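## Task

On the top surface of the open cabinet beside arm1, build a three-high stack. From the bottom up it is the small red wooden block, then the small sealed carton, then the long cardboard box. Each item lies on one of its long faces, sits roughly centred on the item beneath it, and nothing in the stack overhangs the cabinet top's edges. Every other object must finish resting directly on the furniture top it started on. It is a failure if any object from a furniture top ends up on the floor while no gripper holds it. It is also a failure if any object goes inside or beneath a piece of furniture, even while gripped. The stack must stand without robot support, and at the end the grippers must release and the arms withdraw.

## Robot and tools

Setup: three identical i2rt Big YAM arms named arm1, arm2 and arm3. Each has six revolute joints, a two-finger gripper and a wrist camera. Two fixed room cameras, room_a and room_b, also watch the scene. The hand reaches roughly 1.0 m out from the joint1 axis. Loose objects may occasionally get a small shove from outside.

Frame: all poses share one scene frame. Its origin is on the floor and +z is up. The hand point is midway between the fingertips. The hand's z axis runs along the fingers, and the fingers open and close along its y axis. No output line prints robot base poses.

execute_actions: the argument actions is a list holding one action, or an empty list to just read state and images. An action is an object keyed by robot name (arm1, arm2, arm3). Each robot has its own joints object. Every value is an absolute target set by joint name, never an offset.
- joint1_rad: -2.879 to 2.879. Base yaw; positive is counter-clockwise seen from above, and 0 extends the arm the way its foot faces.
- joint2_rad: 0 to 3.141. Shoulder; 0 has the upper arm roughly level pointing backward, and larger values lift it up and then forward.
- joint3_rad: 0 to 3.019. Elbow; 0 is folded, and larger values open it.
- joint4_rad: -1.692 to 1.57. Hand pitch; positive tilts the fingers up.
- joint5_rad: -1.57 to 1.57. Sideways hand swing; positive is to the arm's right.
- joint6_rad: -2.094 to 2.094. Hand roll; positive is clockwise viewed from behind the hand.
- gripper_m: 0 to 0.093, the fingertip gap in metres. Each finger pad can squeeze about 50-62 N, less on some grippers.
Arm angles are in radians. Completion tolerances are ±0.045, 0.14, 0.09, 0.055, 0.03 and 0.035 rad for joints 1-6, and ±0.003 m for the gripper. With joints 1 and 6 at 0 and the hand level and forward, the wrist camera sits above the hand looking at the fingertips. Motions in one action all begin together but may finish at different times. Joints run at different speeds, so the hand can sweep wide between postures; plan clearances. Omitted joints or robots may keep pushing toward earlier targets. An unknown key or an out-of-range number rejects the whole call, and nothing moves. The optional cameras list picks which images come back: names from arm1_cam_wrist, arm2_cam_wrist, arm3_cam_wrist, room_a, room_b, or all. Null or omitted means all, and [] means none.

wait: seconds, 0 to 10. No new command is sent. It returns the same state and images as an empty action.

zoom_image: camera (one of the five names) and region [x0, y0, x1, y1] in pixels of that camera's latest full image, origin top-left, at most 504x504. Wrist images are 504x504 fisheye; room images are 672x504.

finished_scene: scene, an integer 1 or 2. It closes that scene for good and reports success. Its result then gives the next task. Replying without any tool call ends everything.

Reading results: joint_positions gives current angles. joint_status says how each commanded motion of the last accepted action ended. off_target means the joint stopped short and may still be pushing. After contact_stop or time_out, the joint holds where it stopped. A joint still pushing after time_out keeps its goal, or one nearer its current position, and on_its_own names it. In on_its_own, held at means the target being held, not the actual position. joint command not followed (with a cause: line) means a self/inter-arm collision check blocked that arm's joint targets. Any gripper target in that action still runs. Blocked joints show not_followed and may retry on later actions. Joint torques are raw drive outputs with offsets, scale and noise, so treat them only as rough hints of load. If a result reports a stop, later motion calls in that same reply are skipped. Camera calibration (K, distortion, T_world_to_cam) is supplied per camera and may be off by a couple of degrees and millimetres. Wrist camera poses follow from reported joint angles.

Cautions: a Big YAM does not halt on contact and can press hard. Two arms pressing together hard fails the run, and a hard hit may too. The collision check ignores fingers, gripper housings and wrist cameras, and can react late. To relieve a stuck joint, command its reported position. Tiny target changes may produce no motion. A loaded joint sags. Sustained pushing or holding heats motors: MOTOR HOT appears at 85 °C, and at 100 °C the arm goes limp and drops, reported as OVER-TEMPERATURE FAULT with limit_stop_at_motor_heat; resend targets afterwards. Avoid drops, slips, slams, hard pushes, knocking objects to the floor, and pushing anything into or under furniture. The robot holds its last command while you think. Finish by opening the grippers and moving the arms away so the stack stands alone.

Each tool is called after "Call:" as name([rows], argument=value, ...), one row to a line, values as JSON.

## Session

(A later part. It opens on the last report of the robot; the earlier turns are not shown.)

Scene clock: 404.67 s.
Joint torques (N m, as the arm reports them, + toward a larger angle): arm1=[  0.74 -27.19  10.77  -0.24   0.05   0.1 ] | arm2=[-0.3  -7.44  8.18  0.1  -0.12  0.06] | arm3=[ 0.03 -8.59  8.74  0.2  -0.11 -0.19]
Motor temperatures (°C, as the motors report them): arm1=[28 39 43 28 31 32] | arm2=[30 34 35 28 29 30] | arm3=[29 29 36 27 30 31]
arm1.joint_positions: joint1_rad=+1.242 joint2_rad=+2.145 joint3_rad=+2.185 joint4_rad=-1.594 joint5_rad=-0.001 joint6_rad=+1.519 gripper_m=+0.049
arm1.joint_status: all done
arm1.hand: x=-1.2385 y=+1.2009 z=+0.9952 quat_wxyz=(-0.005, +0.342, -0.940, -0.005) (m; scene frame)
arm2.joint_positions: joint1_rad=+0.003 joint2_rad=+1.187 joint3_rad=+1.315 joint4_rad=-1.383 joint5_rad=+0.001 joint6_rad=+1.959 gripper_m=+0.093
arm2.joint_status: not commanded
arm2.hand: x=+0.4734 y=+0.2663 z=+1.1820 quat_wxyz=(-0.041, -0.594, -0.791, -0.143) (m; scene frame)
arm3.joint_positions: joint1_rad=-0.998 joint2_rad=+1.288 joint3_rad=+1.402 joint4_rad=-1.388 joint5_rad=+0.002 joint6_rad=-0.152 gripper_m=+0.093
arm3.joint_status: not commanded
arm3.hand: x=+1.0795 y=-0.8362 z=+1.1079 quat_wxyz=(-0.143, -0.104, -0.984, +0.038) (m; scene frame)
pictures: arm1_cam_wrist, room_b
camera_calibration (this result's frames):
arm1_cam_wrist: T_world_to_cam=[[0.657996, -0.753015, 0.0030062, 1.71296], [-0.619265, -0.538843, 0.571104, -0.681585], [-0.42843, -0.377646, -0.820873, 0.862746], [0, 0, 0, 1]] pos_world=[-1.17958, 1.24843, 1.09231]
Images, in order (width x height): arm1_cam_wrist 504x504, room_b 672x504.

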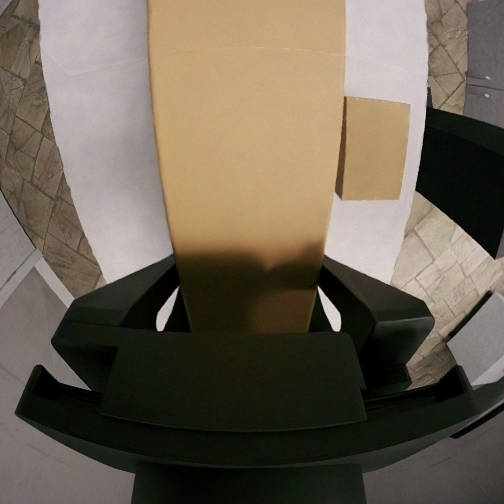

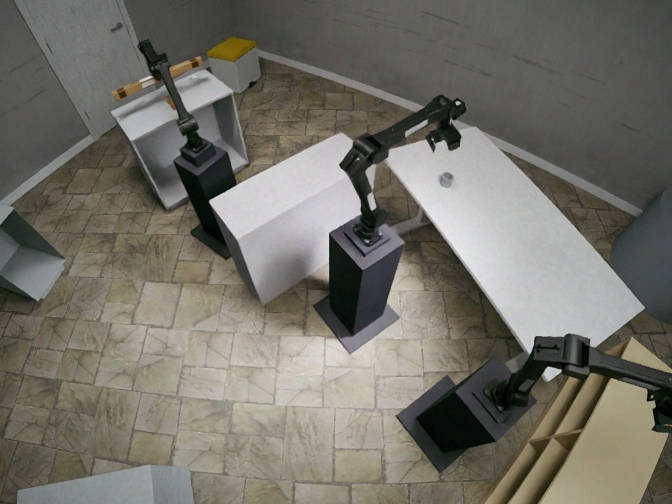

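Call:
execute_actions([
  {"arm1": {"joints": {"joint1_rad": 1.168, "joint2_rad": 1.85, "joint3_rad": 1.95, "joint4_rad": -1.65, "joint6_rad": 1.373}}},
], cameras=[])

Call:
execute_actions([
  {"arm1": {"joints": {"joint3_rad": 1.655, "joint4_rad": -1.34}}},
], cameras=["arm1_cam_wrist", "room_b", "room_a"])

Scene clock: 412.70 s.
Joint torques (N m, as the arm reports them, + toward a larger angle): arm1=[  1.09 -21.67   9.98  -0.14   0.03  -0.14] | arm2=[ 0.09 -7.5   8.2   0.26 -0.11  0.07] | arm3=[ 0.16 -8.96  8.88  0.09 -0.09 -0.18]
Motor temperatures (°C, as the motors report them): arm1=[28 39 42 28 31 32] | arm2=[30 34 35 28 29 30] | arm3=[29 29 36 27 30 31]
arm1.joint_positions: joint1_rad=+1.158 joint2_rad=+1.852 joint3_rad=+1.942 joint4_rad=-1.645 joint5_rad=-0.001 joint6_rad=+1.387 gripper_m=+0.049
arm1.joint_status: all done
arm1.hand: x=-1.1436 y=+1.1536 z=+1.0800 quat_wxyz=(-0.006, +0.365, -0.931, -0.005) (m; scene frame)
arm2.joint_positions: joint1_rad=+0.003 joint2_rad=+1.187 joint3_rad=+1.315 joint4_rad=-1.383 joint5_rad=+0.001 joint6_rad=+1.959 gripper_m=+0.093
arm2.joint_status: not commanded
arm2.hand: x=+0.4734 y=+0.2663 z=+1.1820 quat_wxyz=(-0.041, -0.594, -0.791, -0.143) (m; scene frame)
arm3.joint_positions: joint1_rad=-0.998 joint2_rad=+1.288 joint3_rad=+1.402 joint4_rad=-1.388 joint5_rad=+0.002 joint6_rad=-0.152 gripper_m=+0.093
arm3.joint_status: not commanded
arm3.hand: x=+1.0795 y=-0.8362 z=+1.1079 quat_wxyz=(-0.143, -0.104, -0.984, +0.038) (m; scene frame)
pictures: none
No camera images: the call's "cameras" was empty. Leave "cameras" out to get every camera's image.

Scene clock: 413.77 s.
Joint torques (N m, as the arm reports them, + toward a larger angle): arm1=[  0.97 -21.98  10.27   0.4    0.02  -0.14] | arm2=[ 0.32 -7.58  8.09  0.1  -0.13  0.05] | arm3=[ 0.5  -8.73  8.83  0.14 -0.1  -0.17]
Motor temperatures (°C, as the motors report them): arm1=[28 39 42 28 31 32] | arm2=[30 34 35 28 29 30] | arm3=[29 29 36 27 30 31]
arm1.joint_positions: joint1_rad=+1.158 joint2_rad=+1.864 joint3_rad=+1.642 joint4_rad=-1.349 joint5_rad=-0.001 joint6_rad=+1.387 gripper_m=+0.049
arm1.joint_status: all done
arm1.hand: x=-1.1375 y=+1.1472 z=+0.9598 quat_wxyz=(-0.007, +0.365, -0.931, +0.002) (m; scene frame)
arm2.joint_positions: joint1_rad=+0.003 joint2_rad=+1.187 joint3_rad=+1.315 joint4_rad=-1.383 joint5_rad=+0.001 joint6_rad=+1.959 gripper_m=+0.093
arm2.joint_status: not commanded
arm2.hand: x=+0.4734 y=+0.2663 z=+1.1820 quat_wxyz=(-0.041, -0.594, -0.791, -0.143) (m; scene frame)
arm3.joint_positions: joint1_rad=-0.998 joint2_rad=+1.288 joint3_rad=+1.402 joint4_rad=-1.388 joint5_rad=+0.002 joint6_rad=-0.152 gripper_m=+0.093
arm3.joint_status: not commanded
arm3.hand: x=+1.0795 y=-0.8362 z=+1.1079 quat_wxyz=(-0.143, -0.104, -0.984, +0.038) (m; scene frame)
pictures: arm1_cam_wrist, room_a, room_b
camera_calibration (this result's frames):
arm1_cam_wrist: T_world_to_cam=[[0.693689, -0.72001, 0.019528, 1.59302], [-0.598409, -0.561019, 0.571983, -0.579422], [-0.400878, -0.408464, -0.820033, 0.92251], [0, 0, 0, 1]] pos_world=[-1.08198, 1.19874, 1.0568]
Images, in order (width x height): arm1_cam_wrist 504x504, room_a 672x504, room_b 672x504.

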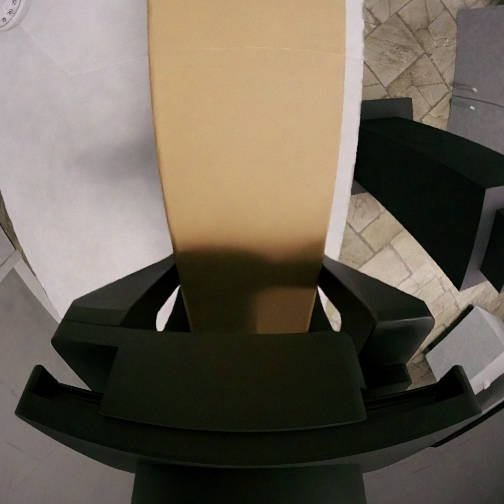

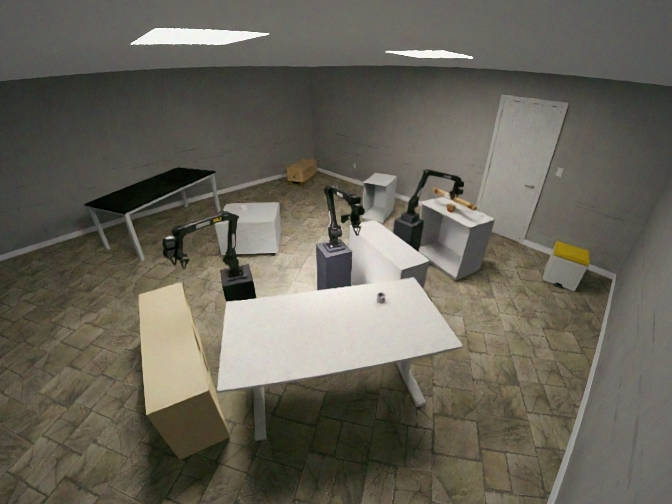

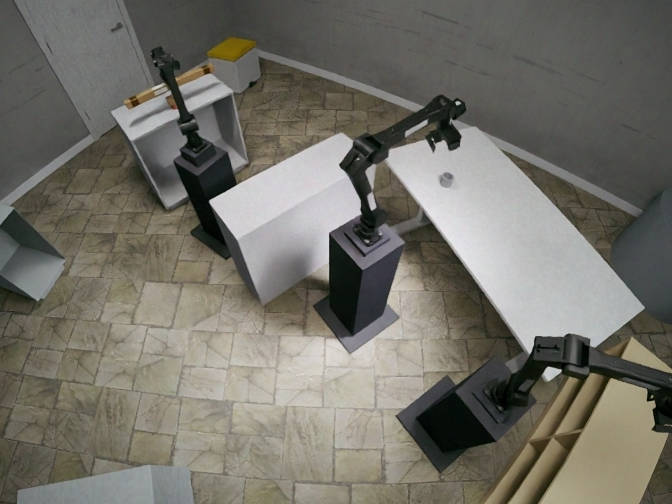

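Call:
execute_actions([
  {"arm1": {"joints": {"joint1_rad": 1.184, "joint2_rad": 1.88, "joint3_rad": 1.587, "joint4_rad": -1.24}}},
], cameras=["arm1_cam_wrist", "room_b", "room_a"])

Scene clock: 419.77 s.
Joint torques (N m, as the arm reports them, + toward a larger angle): arm1=[  0.56 -21.36   9.67   0.44   0.01  -0.14] | arm2=[ 0.04 -7.48  8.18  0.12 -0.08  0.07] | arm3=[ 0.14 -9.07  8.68  0.06 -0.09 -0.16]
Motor temperatures (°C, as the motors report them): arm1=[28 39 42 28 31 32] | arm2=[30 34 35 28 29 30] | arm3=[29 29 36 27 30 31]
arm1.joint_positions: joint1_rad=+1.177 joint2_rad=+1.885 joint3_rad=+1.579 joint4_rad=-1.249 joint5_rad=-0.001 joint6_rad=+1.386 gripper_m=+0.049
arm1.joint_status: all done
arm1.hand: x=-1.1477 y=+1.1435 z=+0.9244 quat_wxyz=(-0.006, +0.374, -0.927, -0.005) (m; scene frame)
arm2.joint_positions: joint1_rad=+0.003 joint2_rad=+1.187 joint3_rad=+1.315 joint4_rad=-1.383 joint5_rad=+0.001 joint6_rad=+1.959 gripper_m=+0.093
arm2.joint_status: not commanded
arm2.hand: x=+0.4734 y=+0.2663 z=+1.1820 quat_wxyz=(-0.041, -0.594, -0.791, -0.143) (m; scene frame)
arm3.joint_positions: joint1_rad=-0.998 joint2_rad=+1.288 joint3_rad=+1.402 joint4_rad=-1.388 joint5_rad=+0.002 joint6_rad=-0.152 gripper_m=+0.093
arm3.joint_status: not commanded
arm3.hand: x=+1.0795 y=-0.8362 z=+1.1079 quat_wxyz=(-0.143, -0.104, -0.984, +0.038) (m; scene frame)
pictures: arm1_cam_wrist, room_a, room_b
camera_calibration (this result's frames):
arm1_cam_wrist: T_world_to_cam=[[0.708088, -0.706108, 0.00483456, 1.61234], [-0.582262, -0.579994, 0.569717, -0.525048], [-0.399477, -0.406224, -0.821827, 0.888595], [0, 0, 0, 1]] pos_world=[-1.09242, 1.19493, 1.02161]
Images, in order (width x height): arm1_cam_wrist 504x504, room_a 672x504, room_b 672x504.

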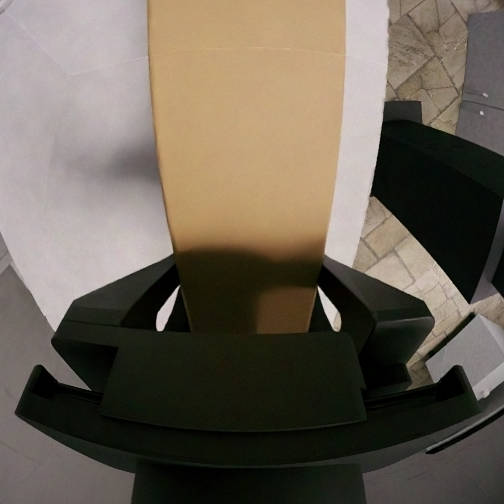

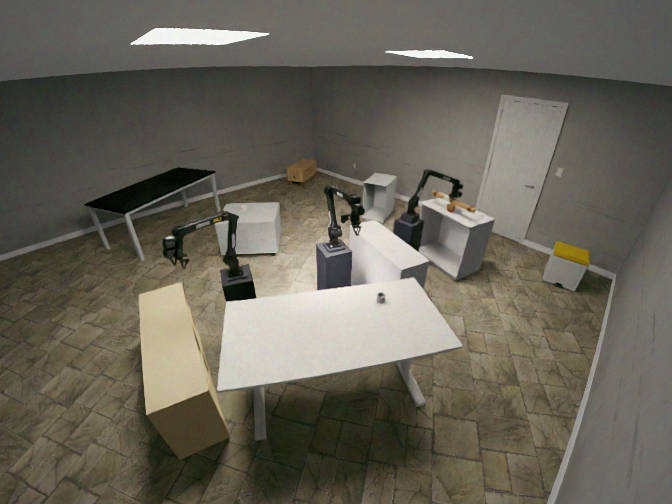

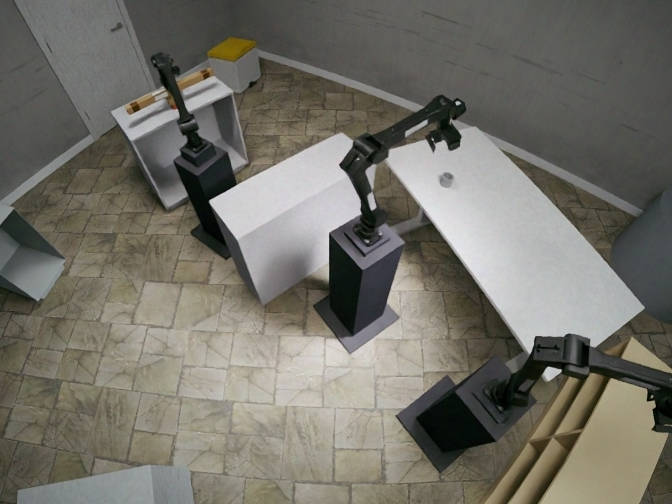

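Call:
execute_actions([
  {"arm1": {"joints": {"joint2_rad": 1.893, "joint3_rad": 1.56, "joint4_rad": -1.213}}},
], cameras=["arm1_cam_wrist", "room_b", "room_a"])

Scene clock: 425.23 s.
Joint torques (N m, as the arm reports them, + toward a larger angle): arm1=[  0.72 -20.29   9.29   0.42   0.02  -0.14] | arm2=[ 0.04 -7.45  8.19  0.11 -0.12  0.08] | arm3=[ 0.01 -9.2   8.8   0.13 -0.12 -0.21]
Motor temperatures (°C, as the motors report them): arm1=[28 38 42 28 31 32] | arm2=[30 33 35 28 29 30] | arm3=[29 29 36 27 30 31]
arm1.joint_positions: joint1_rad=+1.177 joint2_rad=+1.890 joint3_rad=+1.554 joint4_rad=-1.222 joint5_rad=-0.001 joint6_rad=+1.386 gripper_m=+0.049
arm1.joint_status: all done
arm1.hand: x=-1.1461 y=+1.1414 z=+0.9127 quat_wxyz=(-0.006, +0.374, -0.927, -0.004) (m; scene frame)
arm2.joint_positions: joint1_rad=+0.003 joint2_rad=+1.187 joint3_rad=+1.315 joint4_rad=-1.383 joint5_rad=+0.001 joint6_rad=+1.959 gripper_m=+0.093
arm2.joint_status: not commanded
arm2.hand: x=+0.4734 y=+0.2663 z=+1.1820 quat_wxyz=(-0.041, -0.594, -0.791, -0.143) (m; scene frame)
arm3.joint_positions: joint1_rad=-0.998 joint2_rad=+1.288 joint3_rad=+1.402 joint4_rad=-1.388 joint5_rad=+0.002 joint6_rad=-0.152 gripper_m=+0.093
arm3.joint_status: not commanded
arm3.hand: x=+1.0795 y=-0.8362 z=+1.1079 quat_wxyz=(-0.143, -0.104, -0.984, +0.038) (m; scene frame)
pictures: arm1_cam_wrist, room_a, room_b
camera_calibration (this result's frames):
arm1_cam_wrist: T_world_to_cam=[[0.708052, -0.706121, 0.00744887, 1.60734], [-0.583121, -0.578701, 0.570153, -0.521559], [-0.398287, -0.408042, -0.821505, 0.881918], [0, 0, 0, 1]] pos_world=[-1.09096, 1.19301, 1.0099]
Images, in order (width x height): arm1_cam_wrist 504x504, room_a 672x504, room_b 672x504.

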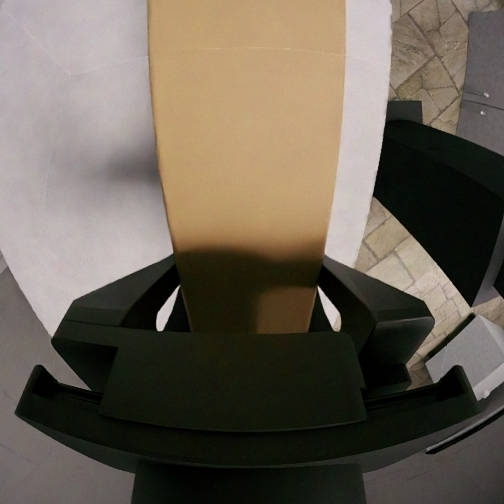

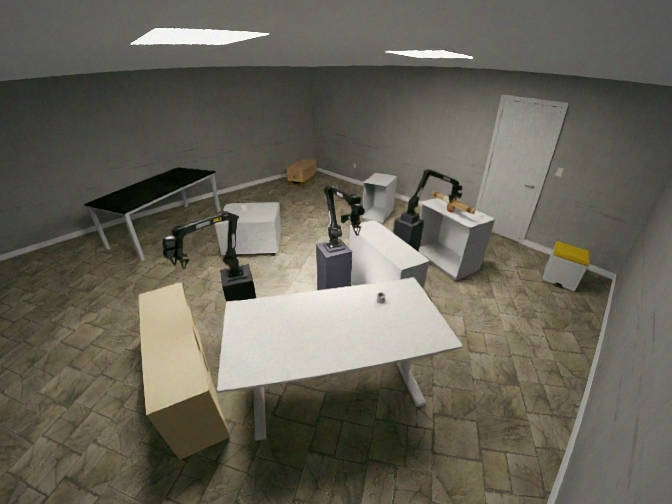

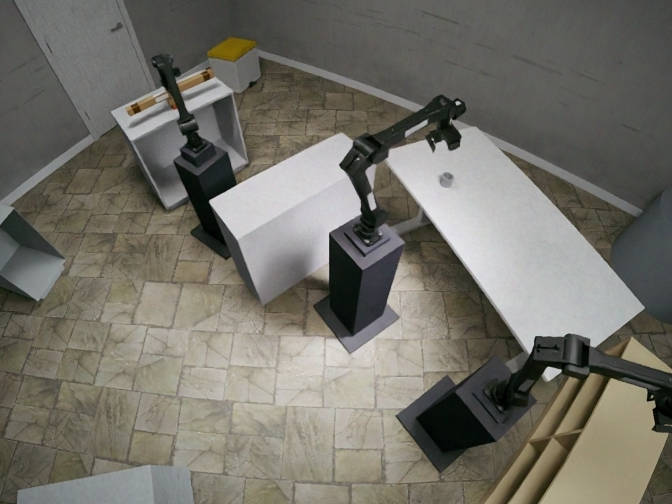

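Call:
zoom_image(camera="room_a", region=[410, 165, 500, 235])

Call:
zoom_image(camera="room_b", region=[105, 50, 245, 150])

Region (410, 165, 500, 235) of room_a's 672x504 image, scaled by 5.600, with more detail than that image has.

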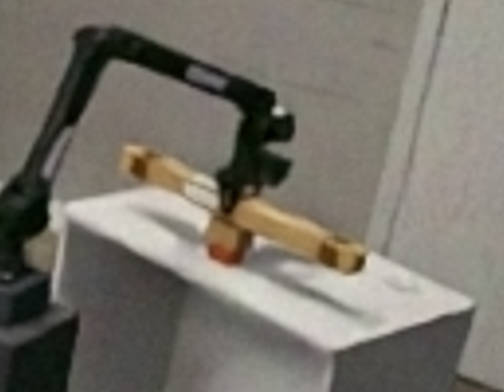

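Region (105, 50, 245, 150) of room_b's 672x504 image, scaled by 3.600, with more detail than that image has; it fills the top 360 rows of this view, and the rest is white.

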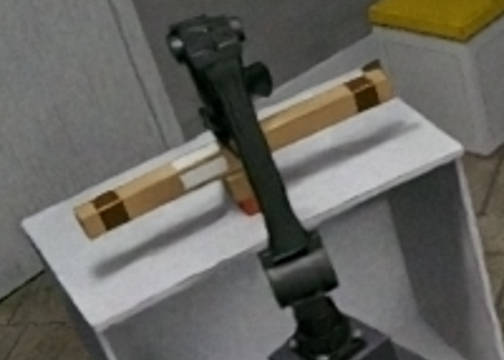

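Call:
execute_actions([
  {"arm1": {"joints": {"joint2_rad": 1.905, "joint3_rad": 1.548, "joint4_rad": -1.205}}},
], cameras=["room_b", "room_a"])

Scene clock: 430.40 s.
Joint torques (N m, as the arm reports them, + toward a larger angle): arm1=[  0.76 -20.39   9.1    0.37   0.02  -0.14] | arm2=[ 0.05 -7.3   8.21  0.17 -0.1   0.1 ] | arm3=[ 0.74 -8.63  8.89 -0.07 -0.1  -0.22]
Motor temperatures (°C, as the motors report them): arm1=[28 38 41 28 31 32] | arm2=[30 33 35 28 29 30] | arm3=[29 29 36 27 30 31]
arm1.joint_positions: joint1_rad=+1.177 joint2_rad=+1.898 joint3_rad=+1.544 joint4_rad=-1.213 joint5_rad=+0.000 joint6_rad=+1.386 gripper_m=+0.049
arm1.joint_status: all done
arm1.hand: x=-1.1448 y=+1.1397 z=+0.9047 quat_wxyz=(-0.007, +0.374, -0.927, +0.001) (m; scene frame)
arm2.joint_positions: joint1_rad=+0.003 joint2_rad=+1.187 joint3_rad=+1.315 joint4_rad=-1.383 joint5_rad=+0.001 joint6_rad=+1.959 gripper_m=+0.093
arm2.joint_status: not commanded
arm2.hand: x=+0.4734 y=+0.2663 z=+1.1820 quat_wxyz=(-0.041, -0.594, -0.791, -0.143) (m; scene frame)
arm3.joint_positions: joint1_rad=-0.998 joint2_rad=+1.288 joint3_rad=+1.402 joint4_rad=-1.388 joint5_rad=+0.002 joint6_rad=-0.152 gripper_m=+0.093
arm3.joint_status: not commanded
arm3.hand: x=+1.0795 y=-0.8362 z=+1.1079 quat_wxyz=(-0.143, -0.104, -0.984, +0.038) (m; scene frame)
pictures: room_a, room_b
Images, in order (width x height): room_a 672x504, room_b 672x504.

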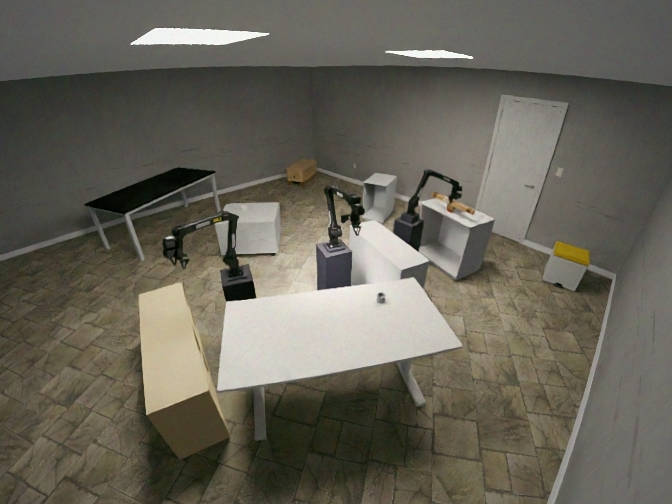

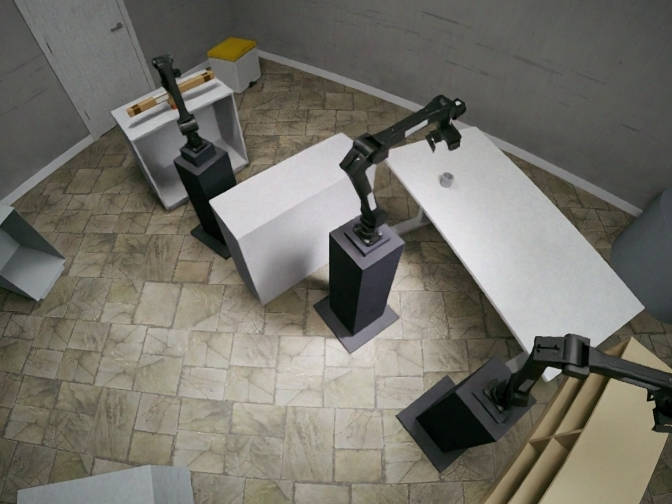

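Call:
execute_actions([
  {"arm1": {"joints": {"joint3_rad": 1.536, "joint4_rad": -1.197}}},
], cameras=["room_b", "room_a"])

Call:
zoom_image(camera="room_a", region=[420, 180, 490, 230])

Scene clock: 433.60 s.
Joint torques (N m, as the arm reports them, + toward a larger angle): arm1=[  0.71 -20.55   8.11   0.62   0.02  -0.14] | arm2=[-0.08 -7.17  8.16  0.17 -0.12  0.05] | arm3=[ 0.26 -8.57  8.71  0.15 -0.15 -0.19]
Motor temperatures (°C, as the motors report them): arm1=[28 38 41 28 31 32] | arm2=[30 33 35 28 29 30] | arm3=[29 29 36 27 30 31]
arm1.joint_positions: joint1_rad=+1.177 joint2_rad=+1.898 joint3_rad=+1.542 joint4_rad=-1.211 joint5_rad=+0.000 joint6_rad=+1.386 gripper_m=+0.049
arm1.joint_status: all done
arm1.hand: x=-1.1447 y=+1.1396 z=+0.9041 quat_wxyz=(-0.007, +0.374, -0.927, +0.001) (m; scene frame)
arm2.joint_positions: joint1_rad=+0.003 joint2_rad=+1.187 joint3_rad=+1.315 joint4_rad=-1.383 joint5_rad=+0.001 joint6_rad=+1.959 gripper_m=+0.093
arm2.joint_status: not commanded
arm2.hand: x=+0.4734 y=+0.2663 z=+1.1820 quat_wxyz=(-0.041, -0.594, -0.791, -0.143) (m; scene frame)
arm3.joint_positions: joint1_rad=-0.998 joint2_rad=+1.288 joint3_rad=+1.402 joint4_rad=-1.388 joint5_rad=+0.002 joint6_rad=-0.152 gripper_m=+0.093
arm3.joint_status: not commanded
arm3.hand: x=+1.0795 y=-0.8362 z=+1.1079 quat_wxyz=(-0.143, -0.104, -0.984, +0.038) (m; scene frame)
pictures: room_a, room_b
Images, in order (width x height): room_a 672x504, room_b 672x504.

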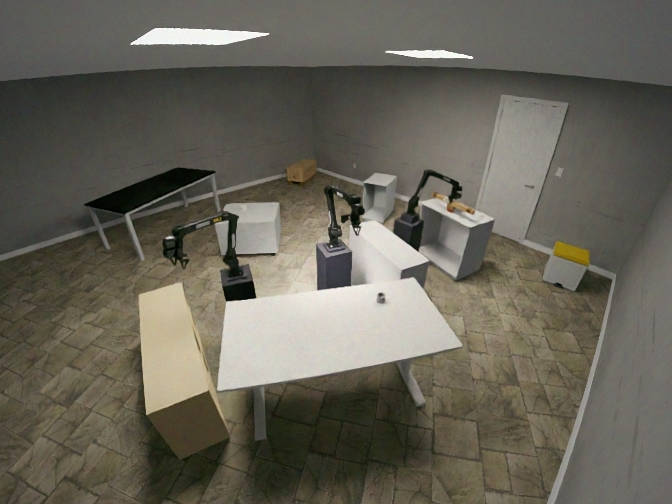

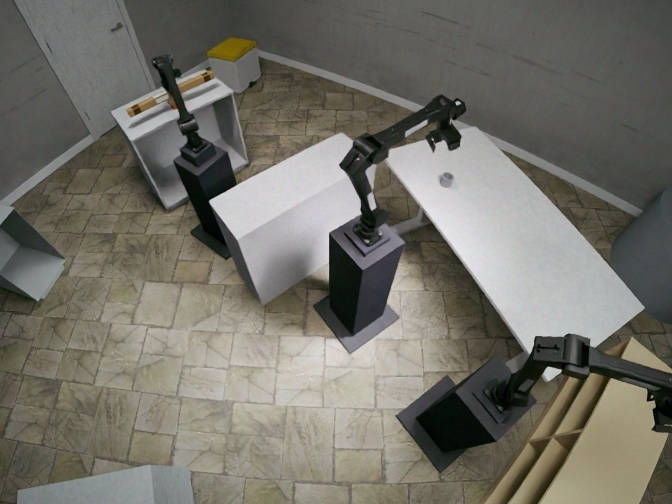

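Region (420, 180, 490, 230) of room_a's 672x504 image, scaled by 7.200, with more detail than that image has; it fills the top 360 rows of this view, and the rest is white.

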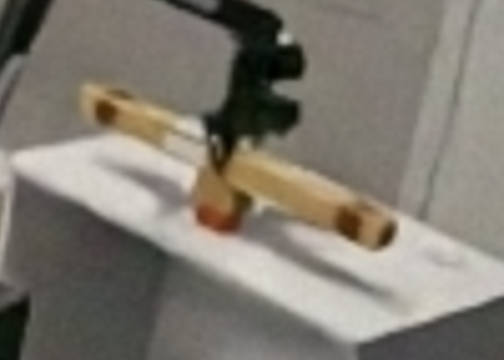

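Contact reached. Release.

Call:
execute_actions([
  {"arm1": {"joints": {"gripper_m": 0.093}}},
], cameras=["arm1_cam_wrist", "room_b", "room_a"])

Call:
zoom_image(camera="room_a", region=[420, 180, 490, 230])

Scene clock: 436.30 s.
Joint torques (N m, as the arm reports them, + toward a larger angle): arm1=[  0.74 -20.9    8.76   0.4    0.02  -0.13] | arm2=[ 0.54 -7.77  8.15  0.15 -0.13  0.1 ] | arm3=[ 0.15 -9.07  8.72  0.15 -0.09 -0.17]
Motor temperatures (°C, as the motors report them): arm1=[28 38 41 28 31 32] | arm2=[30 33 35 28 29 30] | arm3=[29 29 36 27 30 31]
arm1.joint_positions: joint1_rad=+1.177 joint2_rad=+1.899 joint3_rad=+1.532 joint4_rad=-1.206 joint5_rad=+0.000 joint6_rad=+1.386 gripper_m=+0.093
arm1.joint_status: all done
arm1.hand: x=-1.1433 y=+1.1375 z=+0.9004 quat_wxyz=(-0.008, +0.374, -0.927, +0.003) (m; scene frame)
arm2.joint_positions: joint1_rad=+0.003 joint2_rad=+1.187 joint3_rad=+1.315 joint4_rad=-1.383 joint5_rad=+0.001 joint6_rad=+1.959 gripper_m=+0.093
arm2.joint_status: not commanded
arm2.hand: x=+0.4734 y=+0.2663 z=+1.1820 quat_wxyz=(-0.041, -0.594, -0.791, -0.143) (m; scene frame)
arm3.joint_positions: joint1_rad=-0.998 joint2_rad=+1.288 joint3_rad=+1.402 joint4_rad=-1.388 joint5_rad=+0.002 joint6_rad=-0.152 gripper_m=+0.093
arm3.joint_status: not commanded
arm3.hand: x=+1.0795 y=-0.8362 z=+1.1079 quat_wxyz=(-0.143, -0.104, -0.984, +0.038) (m; scene frame)
pictures: arm1_cam_wrist, room_a, room_b
camera_calibration (this result's frames):
arm1_cam_wrist: T_world_to_cam=[[0.708056, -0.705822, 0.0217216, 1.5895], [-0.587755, -0.572006, 0.572148, -0.52982], [-0.39141, -0.41788, -0.819863, 0.888907], [0, 0, 0, 1]] pos_world=[-1.08893, 1.1903, 0.997391]
Images, in order (width x height): arm1_cam_wrist 504x504, room_a 672x504, room_b 672x504.

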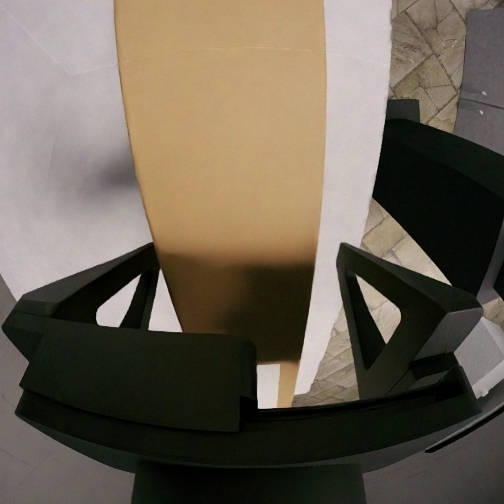

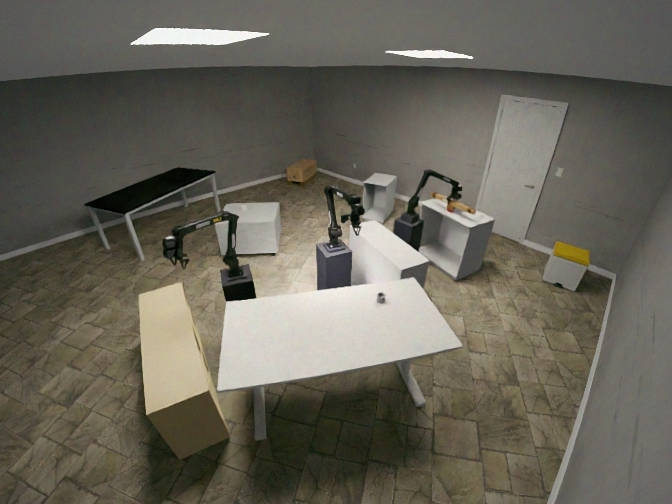

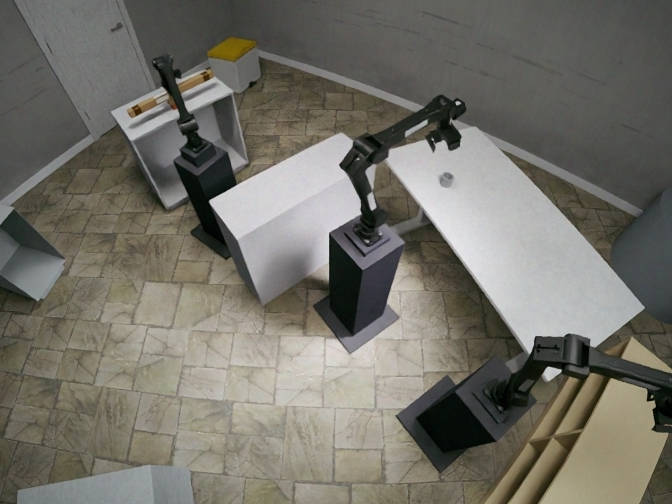

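Region (420, 180, 490, 230) of room_a's 672x504 image, scaled by 7.200, with more detail than that image has; it fills the top 360 rows of this view, and the rest is white.

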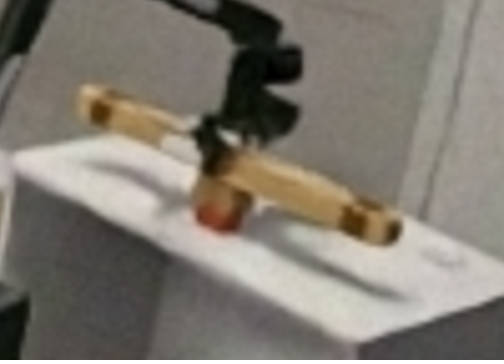

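Call:
execute_actions([
  {"arm1": {"joints": {"joint2_rad": 1.72}}},
], cameras=["arm1_cam_wrist", "room_b", "room_a"])

Scene clock: 442.43 s.
Joint torques (N m, as the arm reports them, + toward a larger angle): arm1=[  0.76 -19.01  10.7    0.65   0.02  -0.15] | arm2=[ 0.07 -7.05  8.2   0.07 -0.12  0.09] | arm3=[ 0.06 -9.17  8.78  0.05 -0.09 -0.2 ]
Motor temperatures (°C, as the motors report them): arm1=[28 38 41 28 31 32] | arm2=[30 33 35 28 29 30] | arm3=[29 29 36 27 30 31]
arm1.joint_positions: joint1_rad=+1.177 joint2_rad=+1.718 joint3_rad=+1.521 joint4_rad=-1.204 joint5_rad=+0.000 joint6_rad=+1.386 gripper_m=+0.093
arm1.joint_status: all done
arm1.hand: x=-1.1427 y=+1.1342 z=+0.9940 quat_wxyz=(+0.009, +0.374, -0.924, -0.080) (m; scene frame)
arm2.joint_positions: joint1_rad=+0.003 joint2_rad=+1.187 joint3_rad=+1.315 joint4_rad=-1.383 joint5_rad=+0.001 joint6_rad=+1.959 gripper_m=+0.093
arm2.joint_status: not commanded
arm2.hand: x=+0.4734 y=+0.2663 z=+1.1820 quat_wxyz=(-0.041, -0.594, -0.791, -0.143) (m; scene frame)
arm3.joint_positions: joint1_rad=-0.998 joint2_rad=+1.288 joint3_rad=+1.402 joint4_rad=-1.388 joint5_rad=+0.002 joint6_rad=-0.152 gripper_m=+0.093
arm3.joint_status: not commanded
arm3.hand: x=+1.0795 y=-0.8362 z=+1.1079 quat_wxyz=(-0.143, -0.104, -0.984, +0.038) (m; scene frame)
pictures: arm1_cam_wrist, room_a, room_b
camera_calibration (this result's frames):
arm1_cam_wrist: T_world_to_cam=[[0.703954, -0.695284, -0.145012, 1.73388], [-0.534015, -0.652747, 0.537354, -0.397336], [-0.46827, -0.300834, -0.830796, 0.754781], [0, 0, 0, 1]] pos_world=[-1.07931, 1.17324, 1.09201]
Images, in order (width x height): arm1_cam_wrist 504x504, room_a 672x504, room_b 672x504.

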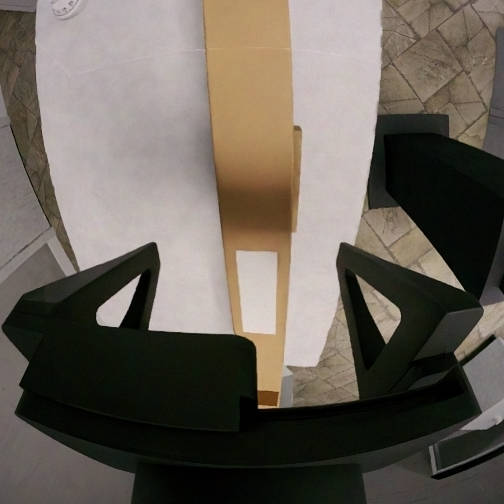

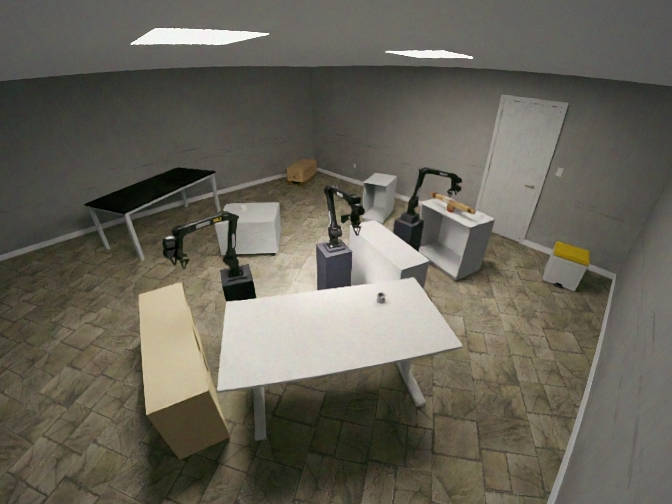

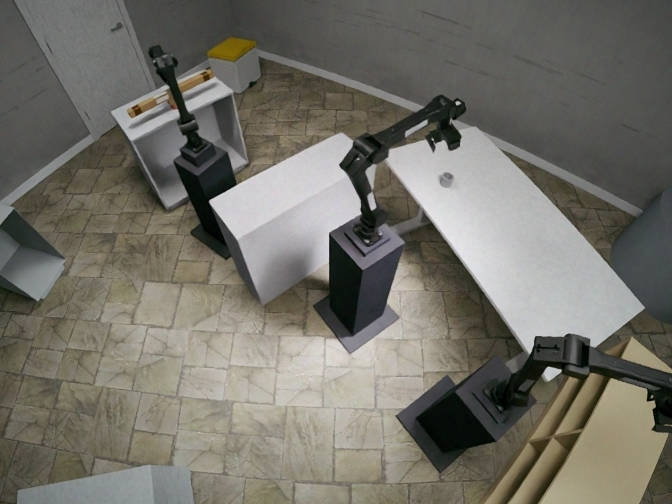

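Stack is stable. Move clear and verify.

Call:
execute_actions([
  {"arm1": {"joints": {"joint2_rad": 1.3}}},
], cameras=["arm1_cam_wrist", "room_b", "room_a"])

Call:
zoom_image(camera="room_b", region=[105, 50, 245, 150])

Call:
zoom_image(camera="room_a", region=[410, 165, 500, 235])

Scene clock: 446.73 s.
Joint torques (N m, as the arm reports them, + toward a larger angle): arm1=[  0.83 -13.84  11.61   1.39   0.01  -0.18] | arm2=[ 0.31 -7.22  8.22  0.03 -0.07  0.07] | arm3=[ 0.27 -8.83  8.86  0.06 -0.13 -0.18]
Motor temperatures (°C, as the motors report them): arm1=[28 38 41 28 31 32] | arm2=[30 33 35 28 29 30] | arm3=[29 29 36 27 30 31]
arm1.joint_positions: joint1_rad=+1.177 joint2_rad=+1.313 joint3_rad=+1.519 joint4_rad=-1.204 joint5_rad=+0.000 joint6_rad=+1.386 gripper_m=+0.093
arm1.joint_status: all done
arm1.hand: x=-1.1117 y=+1.0817 z=+1.2018 quat_wxyz=(+0.048, +0.361, -0.890, -0.274) (m; scene frame)
arm2.joint_positions: joint1_rad=+0.003 joint2_rad=+1.187 joint3_rad=+1.315 joint4_rad=-1.383 joint5_rad=+0.001 joint6_rad=+1.959 gripper_m=+0.093
arm2.joint_status: not commanded
arm2.hand: x=+0.4734 y=+0.2663 z=+1.1820 quat_wxyz=(-0.041, -0.594, -0.791, -0.143) (m; scene frame)
arm3.joint_positions: joint1_rad=-0.998 joint2_rad=+1.288 joint3_rad=+1.402 joint4_rad=-1.388 joint5_rad=+0.002 joint6_rad=-0.152 gripper_m=+0.093
arm3.joint_status: not commanded
arm3.hand: x=+1.0795 y=-0.8362 z=+1.1079 quat_wxyz=(-0.143, -0.104, -0.984, +0.038) (m; scene frame)
pictures: arm1_cam_wrist, room_a, room_b
camera_calibration (this result's frames):
arm1_cam_wrist: T_world_to_cam=[[0.633836, -0.579266, -0.512545, 1.9439], [-0.425118, -0.814496, 0.394805, -0.0593373], [-0.646163, -0.0323491, -0.762513, 0.355868], [0, 0, 0, 1]] pos_world=[-1.02739, 1.08922, 1.29112]
Images, in order (width x height): arm1_cam_wrist 504x504, room_a 672x504, room_b 672x504.

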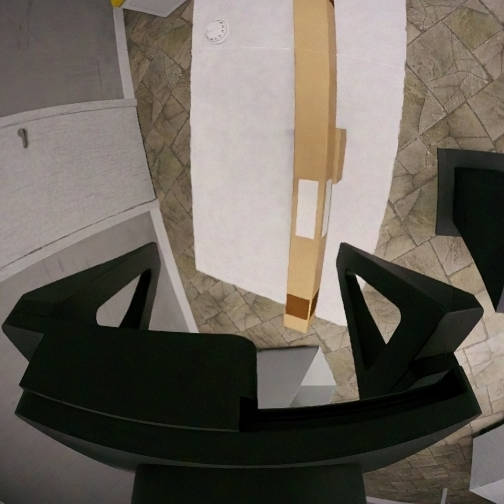

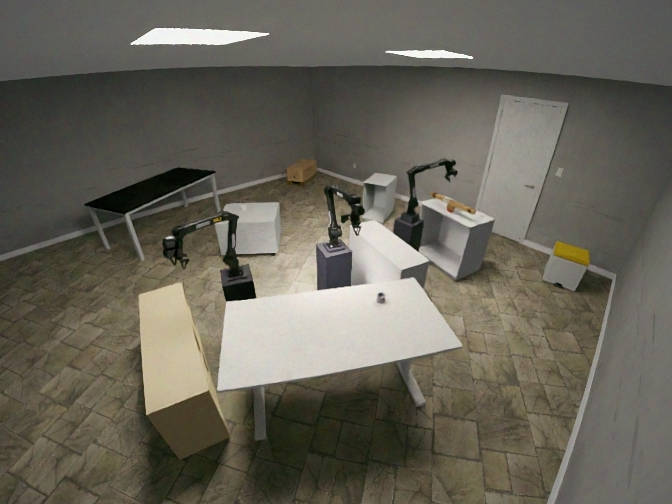

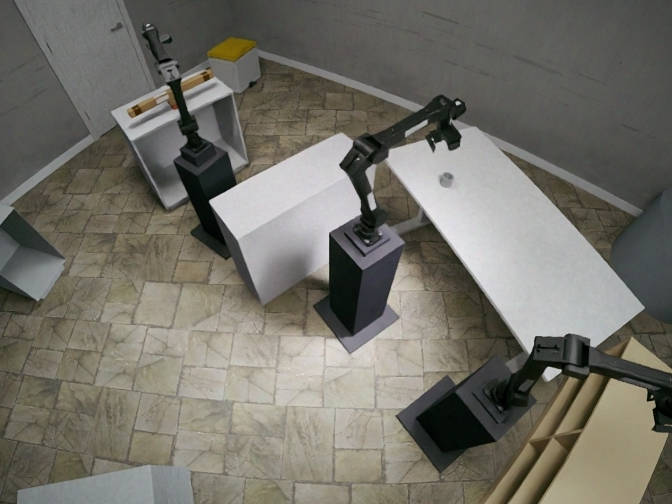

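Region (105, 50, 245, 150) of room_b's 672x504 image, scaled by 3.600, with more detail than that image has; it fills the top 360 rows of this view, and the rest is white.

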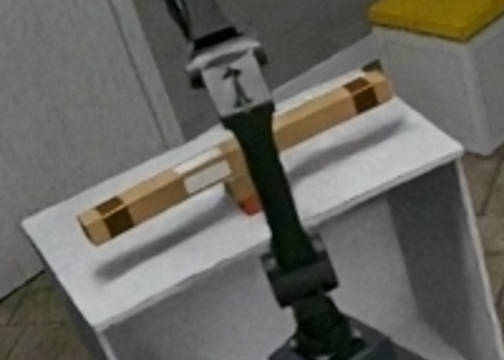

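Region (410, 165, 500, 235) of room_a's 672x504 image, scaled by 5.600, with more detail than that image has.

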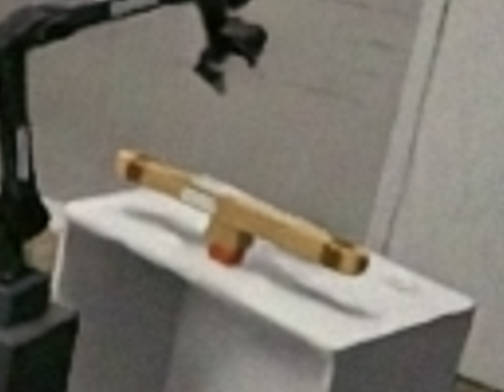

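Call:
finished_scene(scene=2)

The scene is finished: the task was done.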